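# Stack the desk carton onto the coffee-table carton stack

## Task

Pick up the carton that sits on the desk and set it squarely on the top of the carton stack on the coffee table, oriented to match the cartons already there. It must stay there by itself, with the robot no longer holding or supporting it. At the end the gripper must be open and released, and the arm and hand must be well away from the stack and not over it. The robot must not tip over or be left leaning, or the task fails.

## Robot and tools

Robot: a Hello Robot Stretch 3. It has a two-wheeled base (0.33 m long, 0.34 m wide), a lift that slides up a mast, and one telescoping arm that reaches out to the robot's RIGHT side. There is no sideways drive, so to move the gripper forward or back along the base's heading you drive the base. Turning in place pivots about the point midway between the drive wheels, 0.05 m behind the front edge. With the arm pulled in and the wrist folded, a turn sweeps a circle of radius 0.28 m; an unfolded, level wrist reaches beyond it.

Frames: the base frame has its origin on the floor between the drive wheels, x forward, y left, z up. hand_pose is reported in this frame at the fingertip contact point; with all wrist joints at zero its x axis is up, y points back along the arm toward the mast, z toward the rear. The odometry frame is the base frame where the scene began. base_odometry comes from wheel turns only, so slipping inflates it; heading runs -3.142 to 3.142, positive left. turned_by_wheels and turned_by_imu give the turn since the previous result. base_tilt is in degrees, positive when leaning forward or right, with a fixed bias of up to about 4 degrees.

Tool execute_actions: argument "actions" is a list holding one action (or empty, which just reports state and images). An action may contain "base", "joints", both, and optionally "contact_limits"; its motions start together. "base" holds exactly one command: {"translate_m": d}, a relative drive of d metres from the base's last reported position (forward positive, range -1 to 1), or {"rotate_rad": d}, a relative in-place turn of d radians (counter-clockwise/left positive, range -3.2 to 3.2). "joints" is a single dictionary of absolute targets by joint name: lift_m 0 to 1.1 (arm height on the mast, metres); arm_m 0 to 0.52 (extension, metres); wrist_yaw_rad -1.345 to 4.42 (0 along the arm, positive toward the front, 3.0 folded over the base); wrist_pitch_rad -1.57 to 0.451 (0 level, negative tips fingertips down); wrist_roll_rad -2.911 to 2.911 (0 fingers side by side and level); gripper_m -0.089 to 0.179 (bigger is wider; true fingertip gap is about 0.007 m less when nearly shut and 0.025 m less fully open, zero under 0.007); head_pan_rad -3.953 to 1.73 (0 forward, positive left, -1.57 looks along the arm); head_tilt_rad -1.53 to 0.419 (negative down). "contact_limits" accepts only arm_m: a motor_effort percentage (1 to 100) at which the arm motion halts with contact_stop; it also caps holding force until the next action. Optional "cameras": list of head_camera, nav_camera, wrist_camera or all; [] returns no images. Unknown keys or out-of-range values reject the call with no motion. No single action runs past 15 s. Joints left out of an action may still be driving toward an earlier target.

Tool wait: {"seconds": 0 to 10}; commands nothing and returns state and images. Tool zoom_image: {"camera", "region": [x0, y0, x1, y1]} in pixels of that camera's latest full image, at most 504 by 504. Tool finished_scene: {"scene": n}; ends the scene permanently and reports success, so call it only once the carton rests on the stack and the arm is clear.

Results: base_status and joint_status tell how each motion of the last accepted action ended: "done" (for the base, wheels turned the full amount even if slipping), "off_target" (stopped short and may still push), "contact_stop", "time_out", "torque_fault". After the last three the old target is dropped. Arm and lift stop on firm contact and then go slack until commanded again; a slack lift may sag under load or keep pressing. The base, wrist and head have no contact stop. A wrist servo pushed hard for several seconds shuts off for 10 s. on_its_own lists what was not commanded in this call; "held at" is a held target, not the actual position. motor_effort is percent of maximum, positive toward larger joint values, bracket is the peak in the last action; readings carry bias and noise. lidar_m: 12 distances from the base origin, 30-degree sectors starting straight ahead, going counter-clockwise (4th left, 7th behind, 10th right), scanning at 0.17 m height, range 0.15 to 12 m, "-" for nothing seen; it sees table legs but not tops. wrist_depth_mm and head_depth_mm are 7x7 grids of median depth in mm (head image is sideways).

Cameras: head_camera and nav_camera move with the head pan/tilt; wrist_camera rides on the gripper.

Speed: the base moves fast only with the arm stowed (lift_m under 0.30, arm_m under 0.03, wrist_yaw_rad over 2.54); otherwise 0.10 m/s and 0.63 rad/s.

Gripping: command gripper_m below the carton's width to grasp; release by opening at least 0.02 past where contact began. Readings do not confirm a grasp; check images or effort.

Avoid: folding or unfolding the wrist unless lift_m is 0.32 to 0.95, wrist_pitch_rad -0.4 and roll near 0; with wrist_yaw_rad below -0.4 keep pitch at -0.5 or lower. Pushing the arm into something rigid with the gripper above about 0.45 m, repeating a push after a contact_stop, or driving while gripping something fixed can tip the robot; snagging furniture, especially reversing, too. If tipping, reverse the last move in small steps, pull the gripper free, and drop lift_m to about 0.2. Avoid drops, slams, hard hits and knocking the stack over. Loose items may occasionally be nudged by outside forces. The robot holds its last command while you compose replies.

Each tool is called after "Request:" in YAML: its name, and indented under it one key for each argument.

## Session

Request:
execute_actions:
  actions: []

Scene clock: 0.00 s.
base_odometry: x=+0.000 y=+0.000 heading=+0.000 (m, m, rad; odometry frame)
turned_by_wheels: +0.000 (rad since the last result)
turned_by_imu: +0.000 (rad since the last result)
base_tilt: forward=-1.6 right=+0.2 (deg)
lidar_m: 1.35 1.84 1.88 1.50 1.49 1.59 1.91 1.41 1.94 2.05 1.98 1.70
head_depth_mm: 1893 2825 3269 3229 3278 3092 2148 / 1896 2880 3308 3316 3255 2946 1736 / 1898 2836 3118 3194 3190 1607 1573 / 1900 2874 3024 3055 3026 2953 1562 / 1896 2806 2919 2870 2919 2893 1488 / 1811 2708 2759 2782 2757 2792 1486 / 1738 2654 2655 2681 2695 2656 2133
base_status: not commanded
joint_positions: lift_m=+0.582 arm_m=+0.001 wrist_yaw_rad=+3.084 wrist_pitch_rad=-0.380 wrist_roll_rad=-0.004 gripper_m=+0.037 head_pan_rad=-0.017 head_tilt_rad=+0.000
joint_status: not commanded
motor_effort: left_wheel=+1 right_wheel=-1 lift_m=+38 arm_m=-1 wrist_yaw_rad=+0 wrist_pitch_rad=+10 wrist_roll_rad=+0 gripper_m=+0 head_pan_rad=+1 head_tilt_rad=+2 (%)
hand_pose: x=-0.0080 y=+0.0832 z=+0.6035 quat_wxyz=(+0.154, +0.696, +0.114, +0.692) (m; base frame)
wrist_depth_mm: - - - - - - - / - - - - - - - / - - - - - - - / - - - - - - - / - - - - - - 971 / 852 853 853 820 795 810 818 / 744 728 711 717 725 714 705
pictures: head_camera (sideways: a quarter turn clockwise sets it upright), nav_camera (sideways: a quarter turn counterclockwise sets it upright), wrist_camera
Images, in order (width x height): head_camera 896x504, nav_camera 672x504, wrist_camera 644x364.

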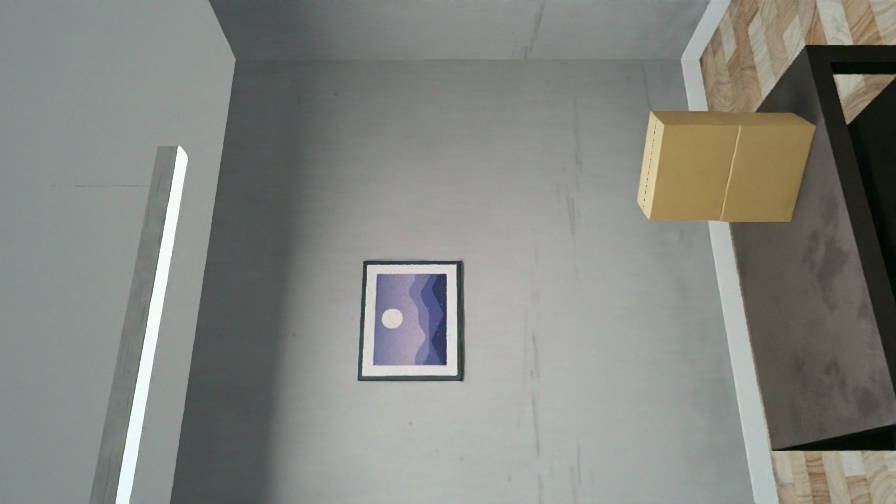

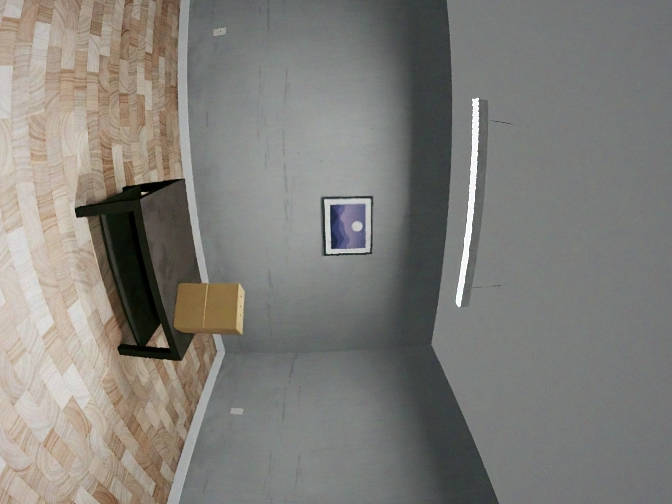

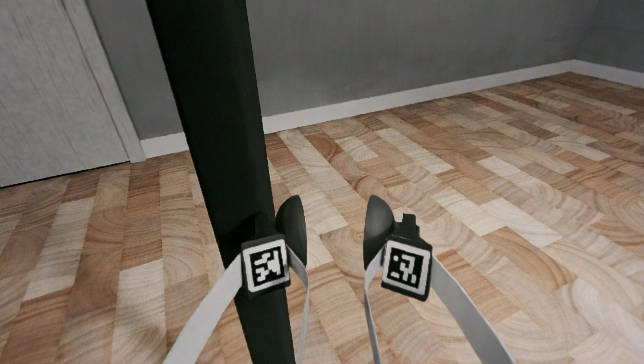

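Request:
execute_actions:
  actions:
    - {"joints":{"head_pan_rad":-1.6,"head_tilt_rad":-0.5}}
  cameras: ["head_camera","nav_camera"]

Request:
execute_actions:
  actions:
    - {"joints":{"head_pan_rad":1.6,"head_tilt_rad":-0.5}}
  cameras: ["head_camera","nav_camera"]

Scene clock: 2.40 s.
base_odometry: x=+0.000 y=+0.000 heading=+0.000 (m, m, rad; odometry frame)
turned_by_wheels: +0.000 (rad since the last result)
turned_by_imu: -0.001 (rad since the last result)
base_tilt: forward=-1.5 right=+0.0 (deg)
lidar_m: 1.35 1.84 1.88 1.50 1.49 1.60 1.91 1.40 1.94 2.05 1.98 1.70
head_depth_mm: 2350 2535 2640 2694 1992 1586 1310 / 2241 2463 2699 2712 1990 1585 1308 / 2164 2386 2598 2683 1988 1579 1316 / 2077 2232 2442 2609 1997 1586 1315 / 2008 2134 2271 2388 1994 1591 1312 / 1933 2051 2190 2353 2015 1578 1317 / 1845 1962 2130 2276 2000 1588 1311
base_status: not commanded
joint_positions: lift_m=+0.582 arm_m=+0.001 wrist_yaw_rad=+3.084 wrist_pitch_rad=-0.380 wrist_roll_rad=-0.004 gripper_m=+0.037 head_pan_rad=-1.593 head_tilt_rad=-0.493
joint_status: all done
motor_effort: left_wheel=+1(1) right_wheel=-1(1) lift_m=+38(38) arm_m=-1(1) wrist_yaw_rad=+1(0) wrist_pitch_rad=+10(10) wrist_roll_rad=+0(0) gripper_m=+0(0) head_pan_rad=-3(40) head_tilt_rad=-3(29) (%)
hand_pose: x=-0.0080 y=+0.0832 z=+0.6035 quat_wxyz=(+0.154, +0.696, +0.114, +0.692) (m; base frame)
wrist_depth_mm: - - - - - - - / - - - - - - - / - - - - - - - / - - - - - - - / - - - - - - 969 / 861 844 867 838 790 816 828 / 714 734 711 722 713 701 707
pictures: head_camera (sideways: a quarter turn clockwise sets it upright), nav_camera (sideways: a quarter turn counterclockwise sets it upright)
Images, in order (width x height): head_camera 896x504, nav_camera 672x504.

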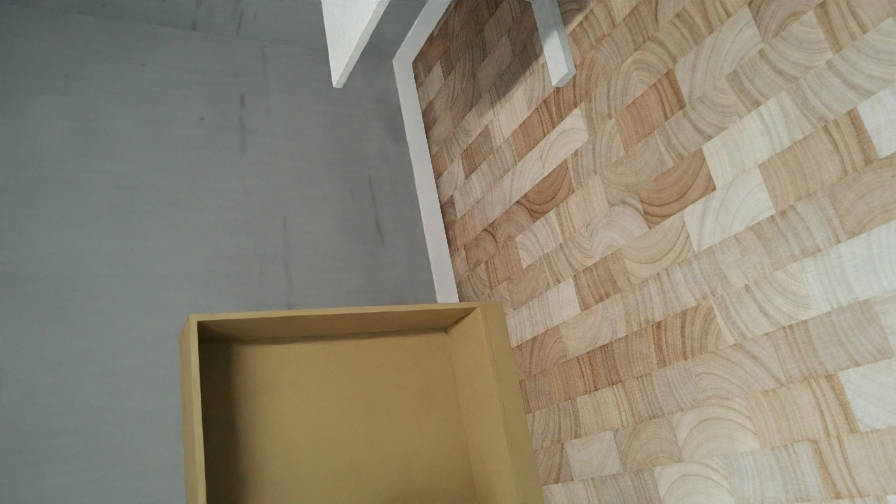

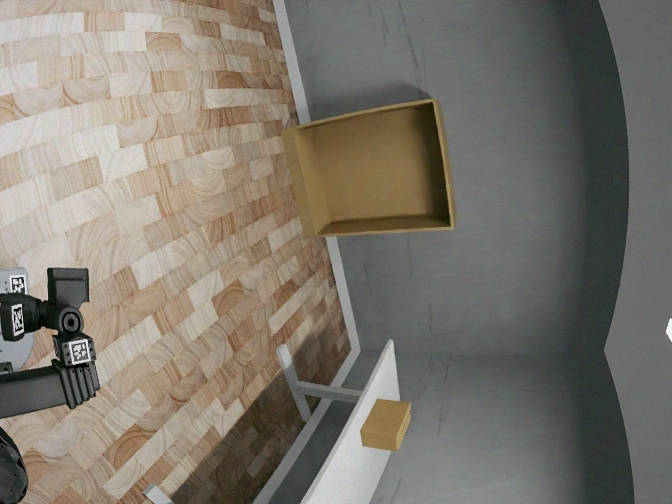

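Scene clock: 4.50 s.
base_odometry: x=+0.000 y=+0.000 heading=+0.000 (m, m, rad; odometry frame)
turned_by_wheels: +0.000 (rad since the last result)
turned_by_imu: +0.000 (rad since the last result)
base_tilt: forward=-1.6 right=+0.1 (deg)
lidar_m: 1.35 1.85 1.88 1.50 1.49 1.60 1.91 1.40 1.94 2.05 1.98 1.70
head_depth_mm: 1471 1619 1785 2020 2009 1582 1302 / 1420 1545 1694 1895 1990 1593 1307 / 1365 1507 1633 1817 1922 1583 1312 / 1327 1429 1581 1738 1893 1579 1311 / 1283 1392 1524 1678 1820 1585 1309 / 1237 1342 1471 1603 1763 1582 1307 / 1207 1299 1405 1535 1686 1630 1337
base_status: not commanded
joint_positions: lift_m=+0.582 arm_m=+0.001 wrist_yaw_rad=+3.084 wrist_pitch_rad=-0.380 wrist_roll_rad=-0.004 gripper_m=+0.037 head_pan_rad=+1.593 head_tilt_rad=-0.494
joint_status: all done
motor_effort: left_wheel=+1(1) right_wheel=+0(1) lift_m=+38(38) arm_m=-1(1) wrist_yaw_rad=-1(0) wrist_pitch_rad=+10(10) wrist_roll_rad=+0(0) gripper_m=+1(1) head_pan_rad=+4(42) head_tilt_rad=-3(2) (%)
hand_pose: x=-0.0080 y=+0.0832 z=+0.6035 quat_wxyz=(+0.154, +0.696, +0.114, +0.692) (m; base frame)
wrist_depth_mm: - - - - - - - / - - - - - - - / - - - - - - - / - - - - - - - / - - - - - - 961 / 858 852 855 828 797 823 807 / 720 719 704 730 710 717 703
pictures: head_camera (sideways: a quarter turn clockwise sets it upright), nav_camera (sideways: a quarter turn counterclockwise sets it upright)
Images, in order (width x height): head_camera 896x504, nav_camera 672x504.

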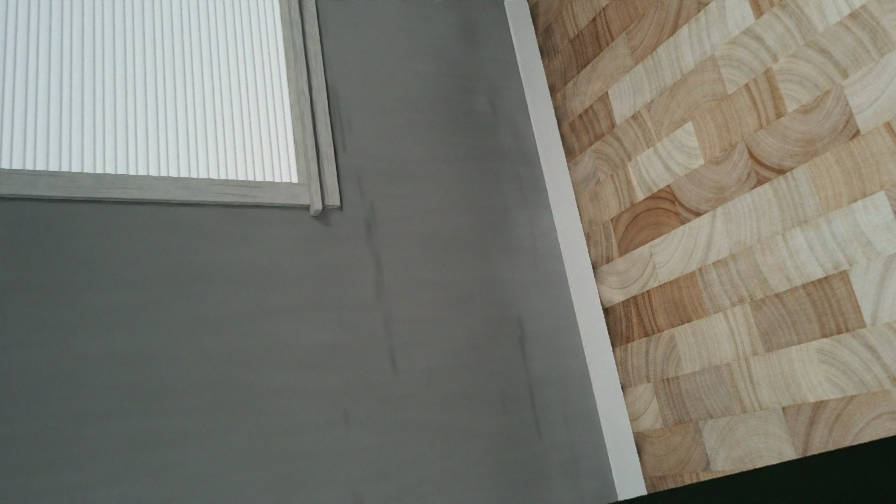

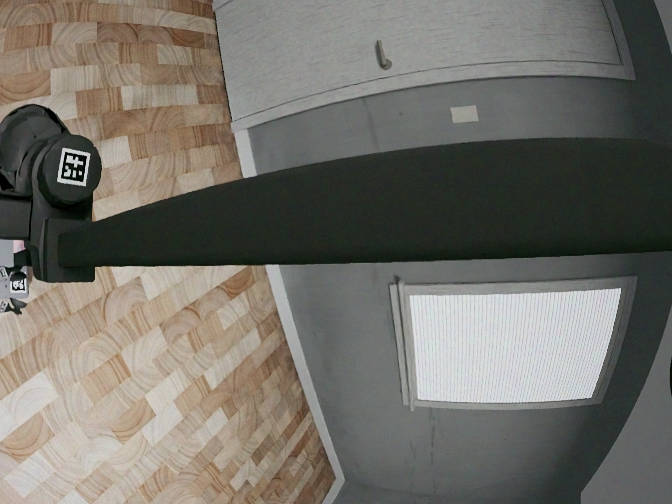

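Request:
execute_actions:
  actions:
    - {"joints":{"head_pan_rad":-2.2,"head_tilt_rad":-0.35}}
  cameras: ["head_camera","nav_camera"]

Request:
execute_actions:
  actions:
    - {"joints":{"head_pan_rad":-0.45,"head_tilt_rad":-0.35}}
  cameras: ["head_camera"]

Scene clock: 7.83 s.
base_odometry: x=+0.000 y=+0.000 heading=+0.000 (m, m, rad; odometry frame)
turned_by_wheels: +0.000 (rad since the last result)
turned_by_imu: -0.001 (rad since the last result)
base_tilt: forward=-1.7 right=+0.0 (deg)
lidar_m: 1.35 1.84 1.87 1.50 1.49 1.60 1.90 1.40 1.93 2.05 1.98 1.70
head_depth_mm: 1623 1710 1806 1655 1280 1805 1446 / 1717 1819 1911 1659 2114 1817 1464 / 1836 1912 2024 1660 2261 1824 1450 / 1919 2053 2189 1545 2392 1810 1447 / 2069 2208 2334 1581 2200 1817 1458 / 2216 2358 2569 2581 2399 1816 1453 / 2367 2519 2655 2775 2419 1815 1455
base_status: not commanded
joint_positions: lift_m=+0.582 arm_m=+0.001 wrist_yaw_rad=+3.084 wrist_pitch_rad=-0.380 wrist_roll_rad=-0.004 gripper_m=+0.037 head_pan_rad=-2.193 head_tilt_rad=-0.359
joint_status: all done
motor_effort: left_wheel=+1(1) right_wheel=-1(1) lift_m=+39(38) arm_m=-1(1) wrist_yaw_rad=+0(0) wrist_pitch_rad=+10(10) wrist_roll_rad=+0(0) gripper_m=+0(0) head_pan_rad=-3(41) head_tilt_rad=+4(16) (%)
hand_pose: x=-0.0080 y=+0.0832 z=+0.6035 quat_wxyz=(+0.154, +0.696, +0.114, +0.692) (m; base frame)
wrist_depth_mm: - - - - - - - / - - - - - - - / - - - - - - - / - - - - - - - / - - - - - - 970 / 842 851 871 824 808 835 811 / 743 738 704 720 712 716 710
pictures: head_camera (sideways: a quarter turn clockwise sets it upright), nav_camera (sideways: a quarter turn counterclockwise sets it upright)
Images, in order (width x height): head_camera 896x504, nav_camera 672x504.

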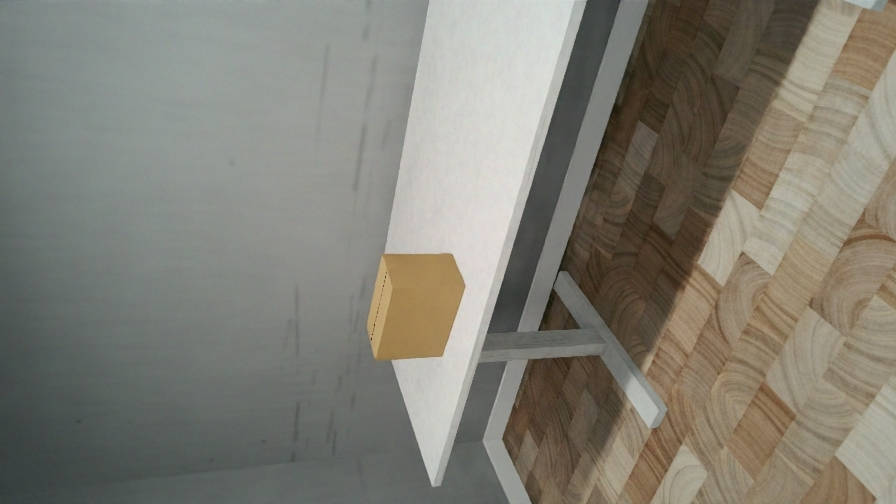

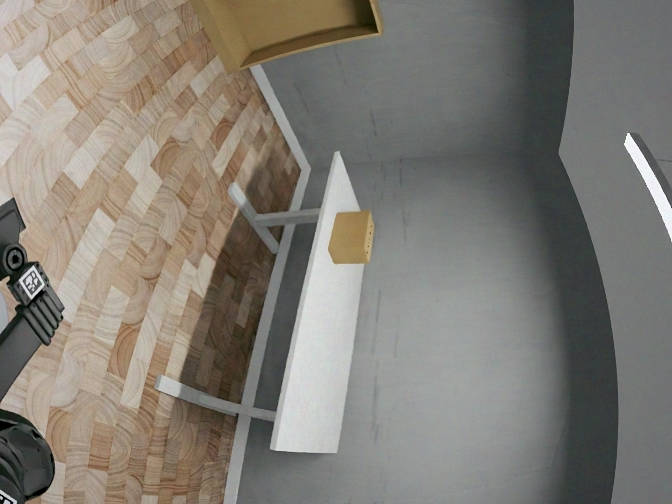

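Scene clock: 9.27 s.
base_odometry: x=+0.000 y=+0.000 heading=+0.000 (m, m, rad; odometry frame)
turned_by_wheels: +0.000 (rad since the last result)
turned_by_imu: +0.000 (rad since the last result)
base_tilt: forward=-1.6 right=+0.1 (deg)
lidar_m: 1.35 1.85 1.88 1.50 1.49 1.59 1.91 1.41 1.93 2.05 1.98 1.71
head_depth_mm: 2082 2190 2301 2419 2441 1813 1461 / 2259 2385 2519 2641 2412 1824 1452 / 2420 2544 2725 2900 2382 1802 1449 / 2609 2828 2989 3185 2447 1809 1448 / 2859 3098 3340 3380 2213 1812 1451 / 3007 3138 3412 3170 1866 1815 1453 / 2793 2914 3030 1657 1702 1735 1448
base_status: not commanded
joint_positions: lift_m=+0.582 arm_m=+0.001 wrist_yaw_rad=+3.084 wrist_pitch_rad=-0.380 wrist_roll_rad=-0.004 gripper_m=+0.037 head_pan_rad=-0.457 head_tilt_rad=-0.359
joint_status: all done
motor_effort: left_wheel=+1(1) right_wheel=-1(1) lift_m=+39(39) arm_m=-1(1) wrist_yaw_rad=+1(0) wrist_pitch_rad=+10(10) wrist_roll_rad=+0(0) gripper_m=+0(0) head_pan_rad=+3(42) head_tilt_rad=+3(2) (%)
hand_pose: x=-0.0080 y=+0.0832 z=+0.6035 quat_wxyz=(+0.154, +0.696, +0.114, +0.692) (m; base frame)
wrist_depth_mm: - - - - - - - / - - - - - - - / - - - - - - - / - - - - - - - / - - - - - - 973 / 842 846 855 849 797 812 826 / 741 728 700 727 723 709 708
pictures: head_camera (sideways: a quarter turn clockwise sets it upright)
Images, in order (width x height): head_camera 896x504.

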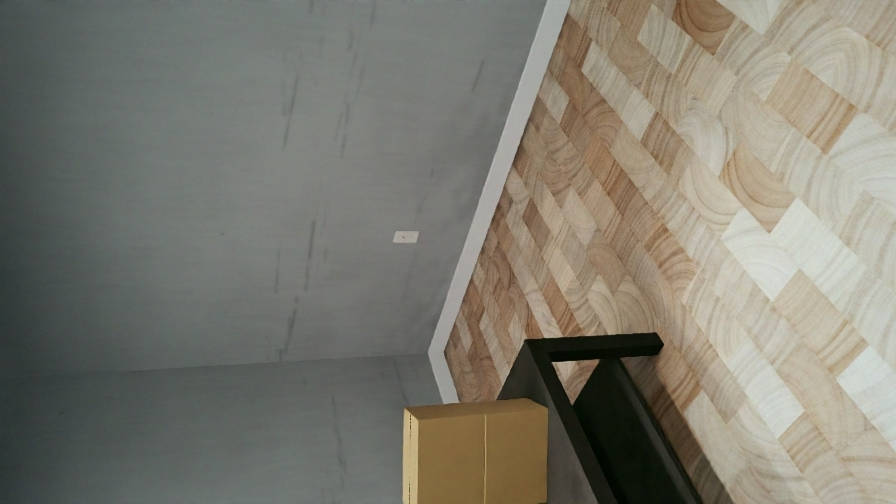

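Request:
execute_actions:
  actions:
    - {"base":{"rotate_rad":-2.1},"joints":{"head_pan_rad":-0.1,"head_tilt_rad":-0.5,"lift_m":0.9}}
  cameras: ["head_camera","nav_camera"]

Scene clock: 16.67 s.
base_odometry: x=+0.000 y=+0.000 heading=-2.100 (m, m, rad; odometry frame)
turned_by_wheels: -2.100 (rad since the last result)
turned_by_imu: -2.082 (rad since the last result)
base_tilt: forward=-1.5 right=+0.0 (deg)
lidar_m: 1.94 2.05 1.98 1.70 1.35 1.85 1.87 1.50 1.48 1.59 1.91 1.40
head_depth_mm: 1598 1708 1766 1285 2012 1578 1315 / 1672 1827 1864 1355 2016 1594 1314 / 1782 1918 1896 2258 1984 1577 1304 / 1863 2034 1758 2390 1989 1583 1310 / 1990 2169 1545 2347 1985 1578 1317 / 2142 2361 1920 2691 1991 1569 1316 / 2292 2492 2702 2712 2004 1583 1309
base_status: done
joint_positions: lift_m=+0.900 arm_m=+0.001 wrist_yaw_rad=+3.084 wrist_pitch_rad=-0.381 wrist_roll_rad=-0.004 gripper_m=+0.037 head_pan_rad=-0.107 head_tilt_rad=-0.494
joint_status: all done
motor_effort: left_wheel=+4(7) right_wheel=-3(3) lift_m=+47(49) arm_m=-1(1) wrist_yaw_rad=+0(0) wrist_pitch_rad=+10(10) wrist_roll_rad=+0(0) gripper_m=+0(0) head_pan_rad=+3(28) head_tilt_rad=-3(15) (%)
hand_pose: x=-0.0081 y=+0.0831 z=+0.9208 quat_wxyz=(+0.154, +0.696, +0.114, +0.692) (m; base frame)
wrist_depth_mm: - - - - - - - / - - - - - - - / - - - - - - - / - - - - - - - / - - - - - - - / - - - - - - - / - - - - - - -
pictures: head_camera (sideways: a quarter turn clockwise sets it upright), nav_camera (sideways: a quarter turn counterclockwise sets it upright)
Images, in order (width x height): head_camera 896x504, nav_camera 672x504.

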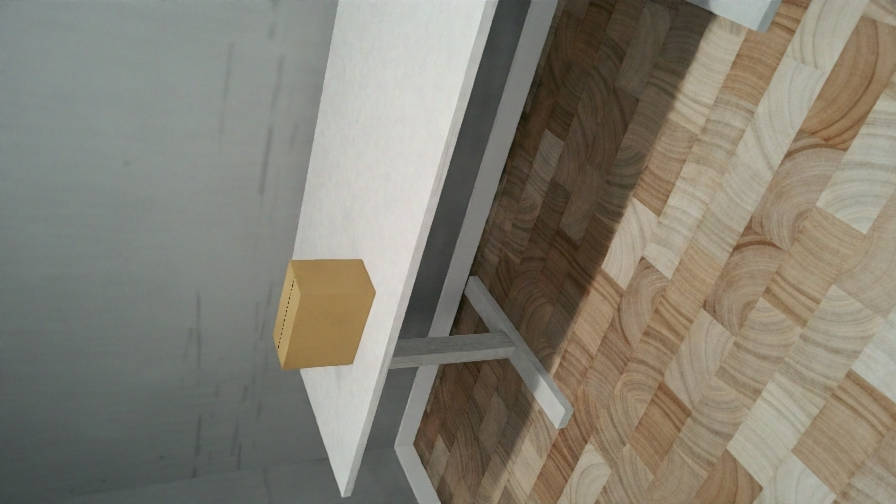

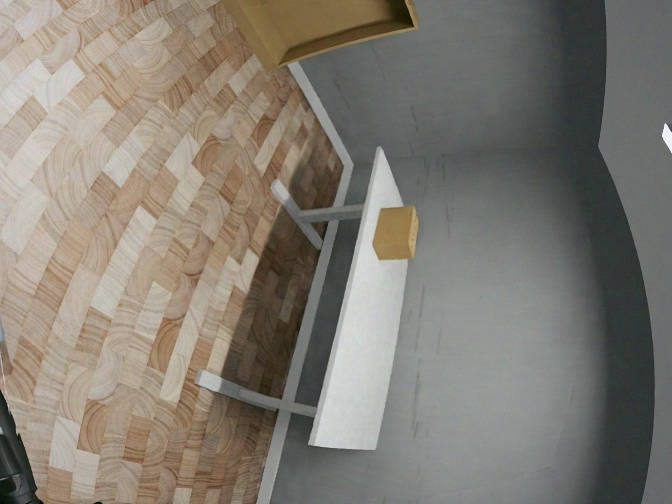

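Request:
zoom_image:
  camera: "head_camera"
  region: [230,220,430,400]

Request:
execute_actions:
  actions:
    - {"base":{"translate_m":0.75},"joints":{"head_tilt_rad":-0.6}}
  cameras: ["head_camera","nav_camera"]

Region (230, 220, 430, 400) of head_camera's 896x504 image, scaled by 2.520, with more detail than that image has; it fills the top 454 rows of this view, and the rest is white.

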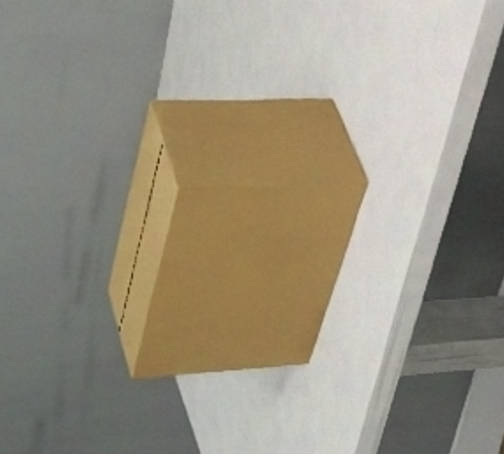

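Scene clock: 25.93 s.
base_odometry: x=-0.378 y=-0.648 heading=-2.100 (m, m, rad; odometry frame)
turned_by_wheels: +0.000 (rad since the last result)
turned_by_imu: +0.002 (rad since the last result)
base_tilt: forward=-1.7 right=+0.0 (deg)
lidar_m: 1.19 1.83 1.50 1.69 2.49 1.94 2.44 1.93 1.93 1.63 0.89 1.30
head_depth_mm: 1092 1184 1282 1019 797 684 1239 / 1150 1261 1334 1024 794 1356 1239 / 1220 1330 1397 1029 793 1420 1241 / 1291 1438 1431 852 822 1459 1234 / 1384 1529 1433 890 884 1462 1238 / 1470 1640 1743 969 1669 1450 1236 / 1581 1781 1994 1028 1778 1449 1243
base_status: done
joint_positions: lift_m=+0.900 arm_m=+0.001 wrist_yaw_rad=+3.084 wrist_pitch_rad=-0.381 wrist_roll_rad=-0.004 gripper_m=+0.037 head_pan_rad=-0.107 head_tilt_rad=-0.592
joint_status: all done
motor_effort: left_wheel=+3(11) right_wheel=-3(4) lift_m=+47(47) arm_m=-1(1) wrist_yaw_rad=+1(0) wrist_pitch_rad=+10(10) wrist_roll_rad=+0(0) gripper_m=+1(0) head_pan_rad=+4(4) head_tilt_rad=-3(12) (%)
hand_pose: x=-0.0081 y=+0.0831 z=+0.9208 quat_wxyz=(+0.154, +0.696, +0.114, +0.692) (m; base frame)
wrist_depth_mm: - - - - - - - / - - - - - - - / - - - - - - - / - - - - - - - / - - - - - - - / - - - - - - - / - - - - - - -
pictures: head_camera (sideways: a quarter turn clockwise sets it upright), nav_camera (sideways: a quarter turn counterclockwise sets it upright)
Images, in order (width x height): head_camera 896x504, nav_camera 672x504.

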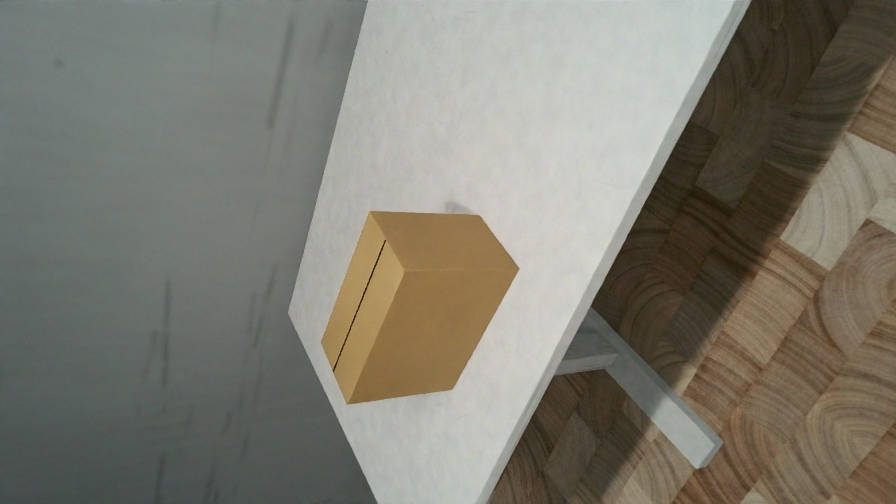

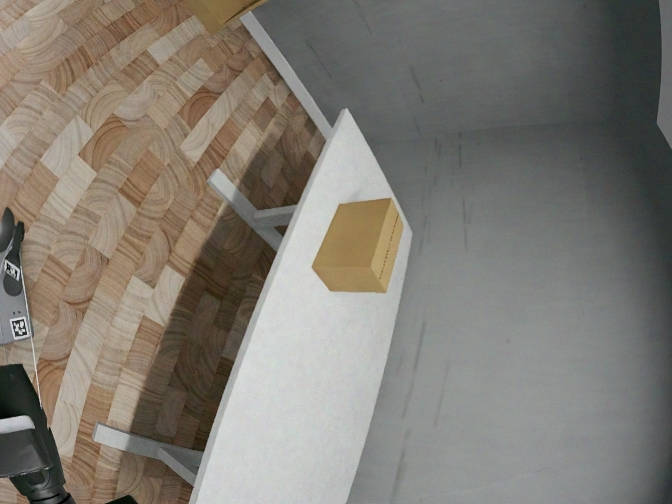

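Request:
execute_actions:
  actions:
    - {"joints":{"wrist_yaw_rad":1.57,"gripper_m":0.17,"lift_m":0.94}}
  cameras: []

Request:
execute_actions:
  actions:
    - {"base":{"rotate_rad":0.79},"joints":{"wrist_pitch_rad":-1.5,"lift_m":1.1,"head_pan_rad":-1.1,"head_tilt_rad":-0.75}}

Scene clock: 28.97 s.
base_odometry: x=-0.378 y=-0.648 heading=-2.100 (m, m, rad; odometry frame)
turned_by_wheels: +0.000 (rad since the last result)
turned_by_imu: -0.001 (rad since the last result)
base_tilt: forward=-1.6 right=+0.0 (deg)
lidar_m: 1.19 1.83 1.50 1.69 2.50 1.94 2.45 1.94 1.93 1.63 0.89 1.30
head_depth_mm: 1091 1194 1286 1025 794 685 1234 / 1150 1258 1345 1021 797 1360 1239 / 1220 1340 1399 1032 795 1416 1297 / 1299 1434 1442 855 823 1471 1242 / 1383 1532 1422 892 883 1470 1238 / 1475 1640 1752 969 1679 1461 1247 / 1586 1804 2006 1025 1802 1464 1234
base_status: not commanded
joint_positions: lift_m=+0.940 arm_m=+0.001 wrist_yaw_rad=+1.573 wrist_pitch_rad=-0.381 wrist_roll_rad=-0.004 gripper_m=+0.170 head_pan_rad=-0.107 head_tilt_rad=-0.592
joint_status: all done
motor_effort: left_wheel=+3(4) right_wheel=-2(3) lift_m=+47(47) arm_m=-1(1) wrist_yaw_rad=-2(2) wrist_pitch_rad=+10(10) wrist_roll_rad=+0(0) gripper_m=+1(100) head_pan_rad=+4(4) head_tilt_rad=-4(3) (%)
hand_pose: x=+0.2075 y=-0.1450 z=+0.9608 quat_wxyz=(+0.586, +0.585, -0.394, +0.398) (m; base frame)
wrist_depth_mm: - - - - - 920 790 / - - 784 731 - 956 834 / - - 771 724 796 798 777 / - - - 625 612 601 597 / - - - - 497 508 491 / - - - - - 416 417 / - - - - - - 352
pictures: none
No camera images: the call's "cameras" was empty. Leave "cameras" out to get every camera's image.

Scene clock: 31.27 s.
base_odometry: x=-0.378 y=-0.648 heading=-1.310 (m, m, rad; odometry frame)
turned_by_wheels: +0.790 (rad since the last result)
turned_by_imu: +0.782 (rad since the last result)
base_tilt: forward=-1.6 right=+0.0 (deg)
lidar_m: 1.50 1.70 2.31 1.94 3.16 2.11 1.92 1.95 0.88 0.96 1.32 1.19
head_depth_mm: 1079 1191 1062 863 - - 1159 / 1111 1238 1071 866 - 1291 1166 / 1152 1274 1071 837 746 1304 1159 / 1195 1313 1064 838 1485 1333 1154 / 1233 1357 988 837 1529 1332 1164 / 1300 1389 805 842 1577 1323 1164 / 1346 1450 834 893 1523 1330 1159
base_status: done
joint_positions: lift_m=+1.100 arm_m=+0.001 wrist_yaw_rad=+1.573 wrist_pitch_rad=-1.497 wrist_roll_rad=-0.004 gripper_m=+0.170 head_pan_rad=-1.093 head_tilt_rad=-0.740
joint_status: all done
motor_effort: left_wheel=-2(7) right_wheel=+2(4) lift_m=+47(46) arm_m=-1(1) wrist_yaw_rad=-2(3) wrist_pitch_rad=-2(10) wrist_roll_rad=+0(0) gripper_m=+0(1) head_pan_rad=-3(41) head_tilt_rad=-4(18) (%)
hand_pose: x=-0.0265 y=-0.1458 z=+0.9811 quat_wxyz=(+0.707, +0.706, -0.024, +0.028) (m; base frame)
wrist_depth_mm: - - - - - - 384 / - - - - - - 395 / - - - - - - 402 / - - - - - - 410 / - - - - - - 418 / - - - - - - 424 / - - - - - - 443
pictures: head_camera (sideways: a quarter turn clockwise sets it upright), nav_camera (sideways: a quarter turn counterclockwise sets it upright), wrist_camera
Images, in order (width x height): head_camera 896x504, nav_camera 672x504, wrist_camera 644x364.

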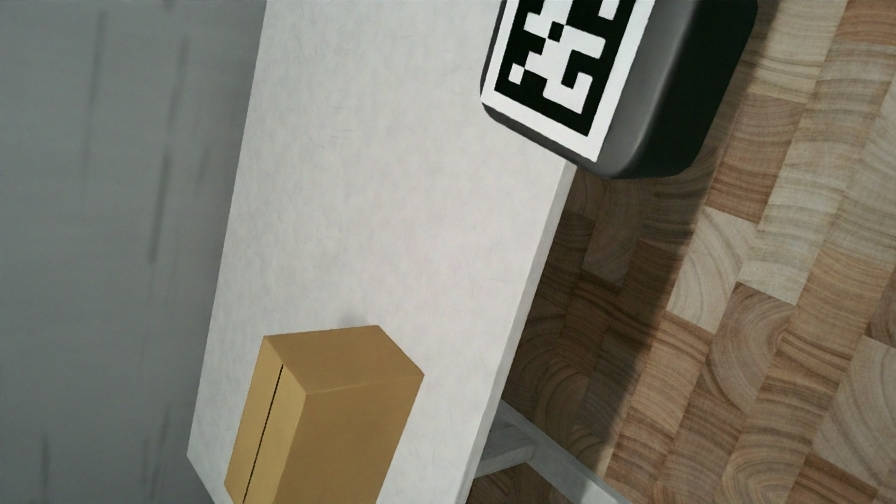

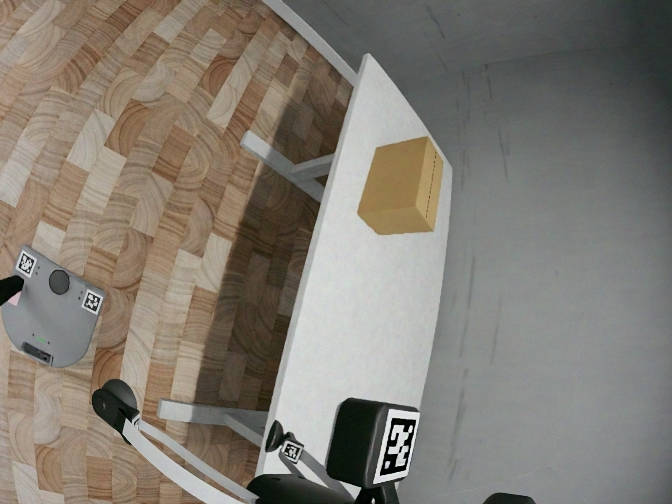

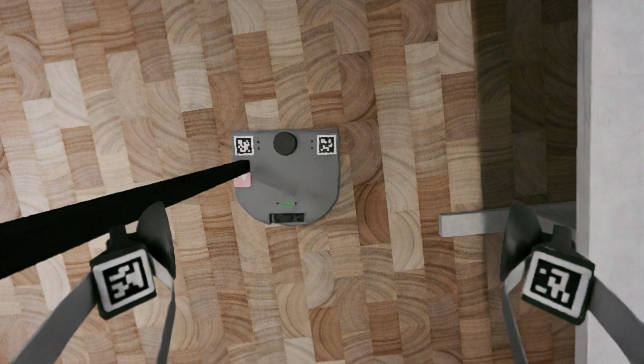

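Request:
execute_actions:
  actions:
    - {"base":{"translate_m":0.58},"joints":{"arm_m":0.42,"head_pan_rad":-1.45,"head_tilt_rad":-0.8}}

Scene clock: 39.53 s.
base_odometry: x=-0.229 y=-1.208 heading=-1.310 (m, m, rad; odometry frame)
turned_by_wheels: +0.000 (rad since the last result)
turned_by_imu: -0.001 (rad since the last result)
base_tilt: forward=-1.5 right=+0.0 (deg)
lidar_m: 0.92 1.20 1.25 1.99 3.57 2.72 2.50 1.21 1.19 1.23 0.82 1.33
head_depth_mm: - 1184 978 793 715 1294 1148 / 1075 1168 657 695 715 1295 1145 / 1100 1178 670 708 714 1302 1138 / 1060 1178 669 726 713 1304 1140 / 1058 1182 950 753 716 1299 1143 / 1071 1180 983 794 714 1273 1139 / 1071 1199 981 793 1421 1302 1146
base_status: done
joint_positions: lift_m=+1.100 arm_m=+0.420 wrist_yaw_rad=+1.572 wrist_pitch_rad=-1.497 wrist_roll_rad=-0.004 gripper_m=+0.170 head_pan_rad=-1.443 head_tilt_rad=-0.790
joint_status: all done
motor_effort: left_wheel=-2(1) right_wheel=+1(4) lift_m=+47(47) arm_m=+5(7) wrist_yaw_rad=-2(3) wrist_pitch_rad=-2(2) wrist_roll_rad=+0(0) gripper_m=+0(0) head_pan_rad=-3(27) head_tilt_rad=-5(10) (%)
hand_pose: x=-0.0265 y=-0.5648 z=+0.9811 quat_wxyz=(+0.707, +0.706, -0.024, +0.028) (m; base frame)
wrist_depth_mm: - - 394 224 219 379 380 / - - 399 227 224 391 388 / - - 412 234 230 403 391 / - - 416 238 235 408 406 / - - - 244 242 418 414 / - - - 437 247 434 424 / - - - 454 444 442 435
pictures: head_camera (sideways: a quarter turn clockwise sets it upright), nav_camera (sideways: a quarter turn counterclockwise sets it upright), wrist_camera
Images, in order (width x height): head_camera 896x504, nav_camera 672x504, wrist_camera 644x364.

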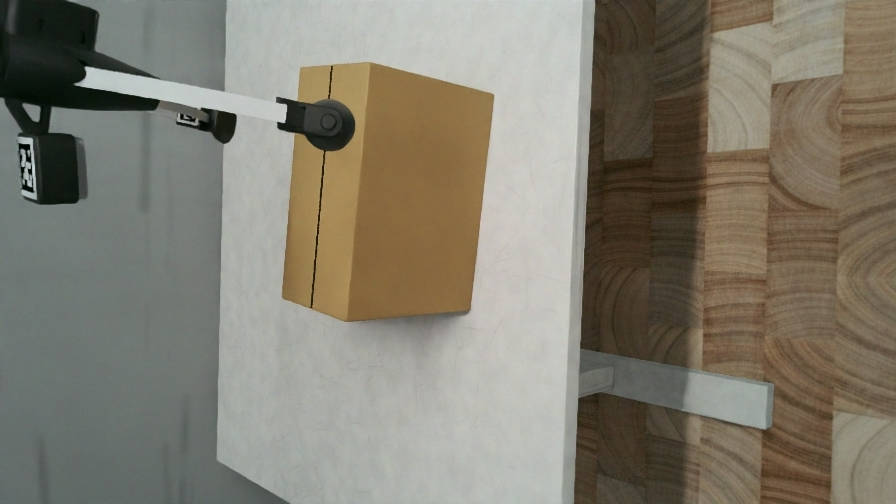

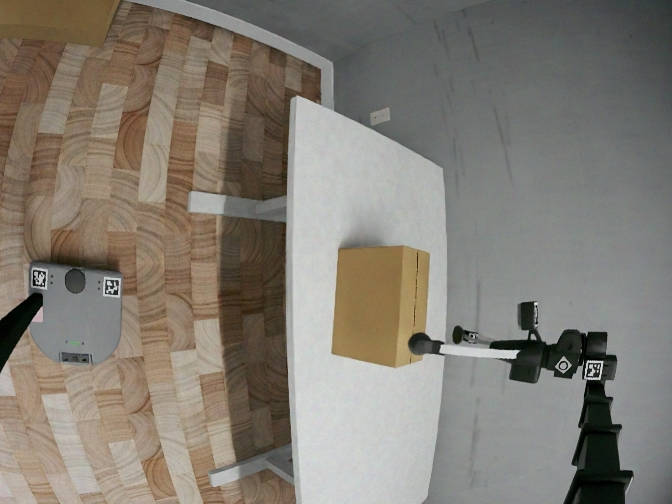

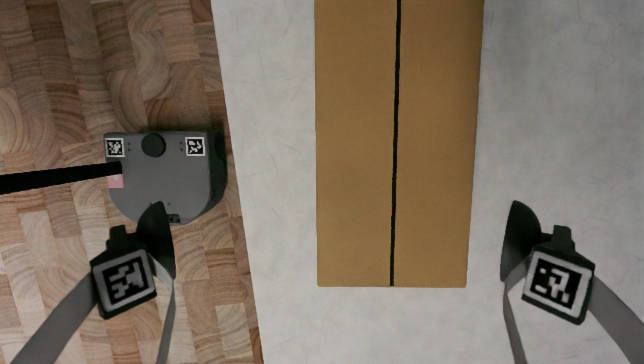

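Request:
execute_actions:
  actions:
    - {"base":{"translate_m":0.08},"joints":{"arm_m":0.46}}

Scene clock: 43.13 s.
base_odometry: x=-0.208 y=-1.285 heading=-1.310 (m, m, rad; odometry frame)
turned_by_wheels: +0.000 (rad since the last result)
turned_by_imu: -0.001 (rad since the last result)
base_tilt: forward=-1.6 right=-0.1 (deg)
lidar_m: 0.84 1.13 1.20 2.00 3.56 2.80 2.58 1.25 1.28 1.22 0.79 1.26
head_depth_mm: 1091 1165 668 678 697 1290 1141 / 1062 1161 649 695 696 1305 1143 / 1070 1175 668 710 714 1294 1137 / 1057 1181 977 751 715 1297 1141 / 1061 1180 981 791 718 1285 1144 / 1062 1185 982 795 715 1299 1146 / 1060 1217 1319 792 717 1305 1146
base_status: done
joint_positions: lift_m=+1.100 arm_m=+0.460 wrist_yaw_rad=+1.572 wrist_pitch_rad=-1.497 wrist_roll_rad=-0.004 gripper_m=+0.170 head_pan_rad=-1.443 head_tilt_rad=-0.790
joint_status: all done
motor_effort: left_wheel=-2(3) right_wheel=+2(5) lift_m=+47(47) arm_m=+5(6) wrist_yaw_rad=-2(1) wrist_pitch_rad=-2(2) wrist_roll_rad=+0(0) gripper_m=+0(1) head_pan_rad=-3(3) head_tilt_rad=-4(5) (%)
hand_pose: x=-0.0265 y=-0.6048 z=+0.9811 quat_wxyz=(+0.707, +0.706, -0.024, +0.028) (m; base frame)
wrist_depth_mm: - - 392 389 383 385 379 / - - 402 228 391 390 391 / - - 407 232 232 400 397 / - - 420 238 237 409 404 / - - 432 243 244 416 415 / - - 444 249 250 431 423 / - - 458 257 255 444 438
pictures: head_camera (sideways: a quarter turn clockwise sets it upright), nav_camera (sideways: a quarter turn counterclockwise sets it upright), wrist_camera
Images, in order (width x height): head_camera 896x504, nav_camera 672x504, wrist_camera 644x364.

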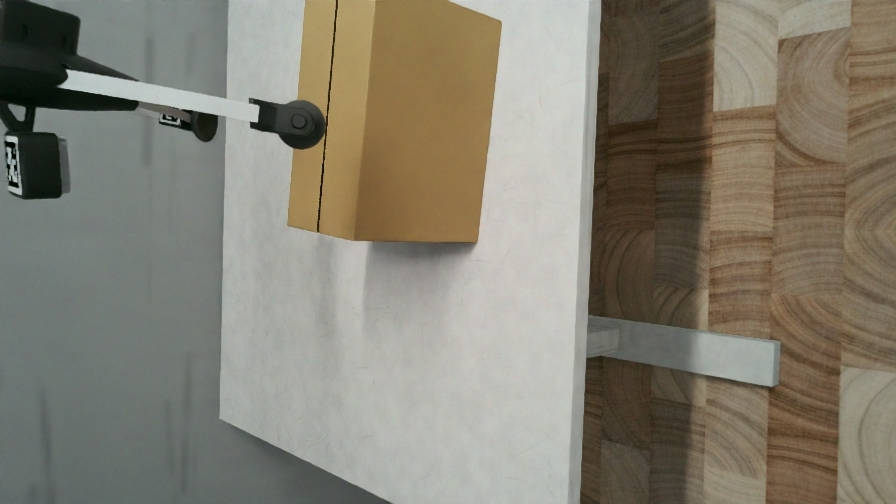

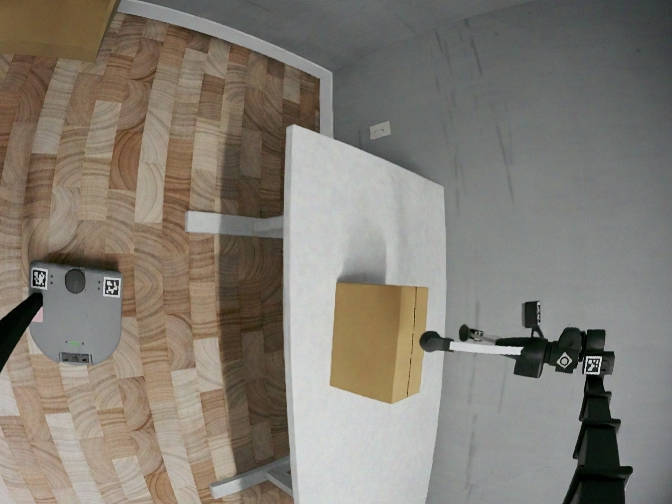

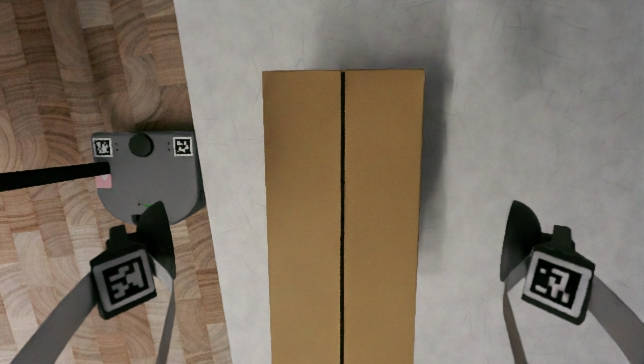

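Request:
execute_actions:
  actions:
    - {"joints":{"lift_m":0.96}}
  cameras: ["head_camera","wrist_camera"]

Request:
execute_actions:
  actions:
    - {"joints":{"gripper_m":0.07}}
  cameras: ["head_camera","wrist_camera"]

Scene clock: 46.20 s.
base_odometry: x=-0.208 y=-1.285 heading=-1.310 (m, m, rad; odometry frame)
turned_by_wheels: +0.000 (rad since the last result)
turned_by_imu: -0.001 (rad since the last result)
base_tilt: forward=-1.7 right=+0.1 (deg)
lidar_m: 0.85 1.12 1.20 2.01 3.57 2.81 2.59 1.25 1.28 1.22 0.79 1.25
head_depth_mm: 1081 1168 670 671 697 1302 1148 / 999 - 670 690 698 1294 1141 / 1052 1143 669 700 714 1303 1141 / 1058 1178 987 752 717 1301 1140 / 1052 1180 979 793 715 1296 1149 / 1061 1182 977 796 716 1297 1147 / 1061 1215 1326 794 715 1296 1144
base_status: not commanded
joint_positions: lift_m=+0.961 arm_m=+0.460 wrist_yaw_rad=+1.572 wrist_pitch_rad=-1.498 wrist_roll_rad=-0.004 gripper_m=+0.170 head_pan_rad=-1.443 head_tilt_rad=-0.790
joint_status: lift_m contact_stop (moved -0.139 of -0.140)
on_its_own: lift_m is slack since a contact_stop, until your next command for it
motor_effort: left_wheel=-2(2) right_wheel=+1(2) lift_m=+38(41) arm_m=+4(6) wrist_yaw_rad=-1(2) wrist_pitch_rad=-1(2) wrist_roll_rad=+0(0) gripper_m=-5(4) head_pan_rad=-3(3) head_tilt_rad=-4(5) (%)
hand_pose: x=-0.0269 y=-0.6048 z=+0.8423 quat_wxyz=(+0.707, +0.706, -0.023, +0.027) (m; base frame)
wrist_depth_mm: 931 264 93 92 92 91 258 / 968 269 95 94 94 93 260 / - 276 97 97 96 96 266 / - 101 100 99 98 98 274 / - 103 102 102 101 100 279 / - 106 105 104 103 103 285 / - - 108 107 106 106 295
pictures: head_camera (sideways: a quarter turn clockwise sets it upright), wrist_camera
Images, in order (width x height): head_camera 896x504, wrist_camera 644x364.

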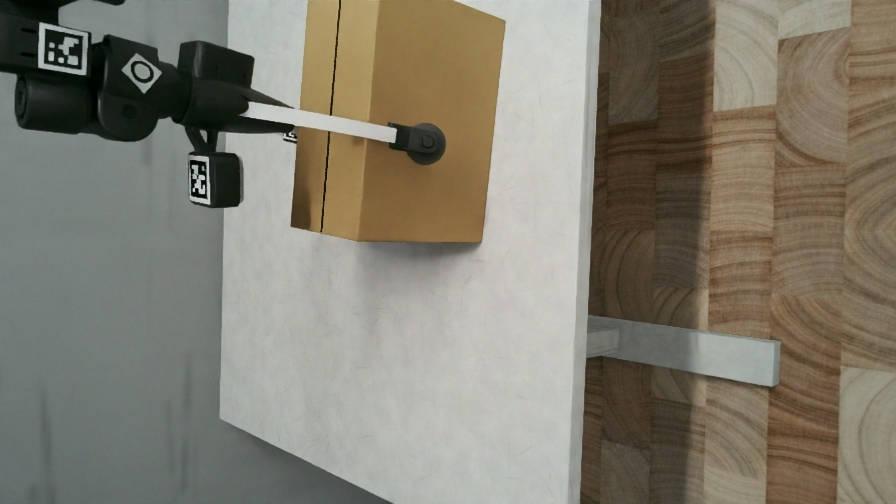

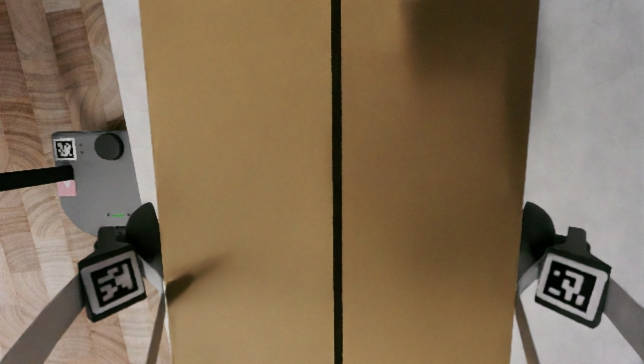

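not run: a stop came earlier in this reply.


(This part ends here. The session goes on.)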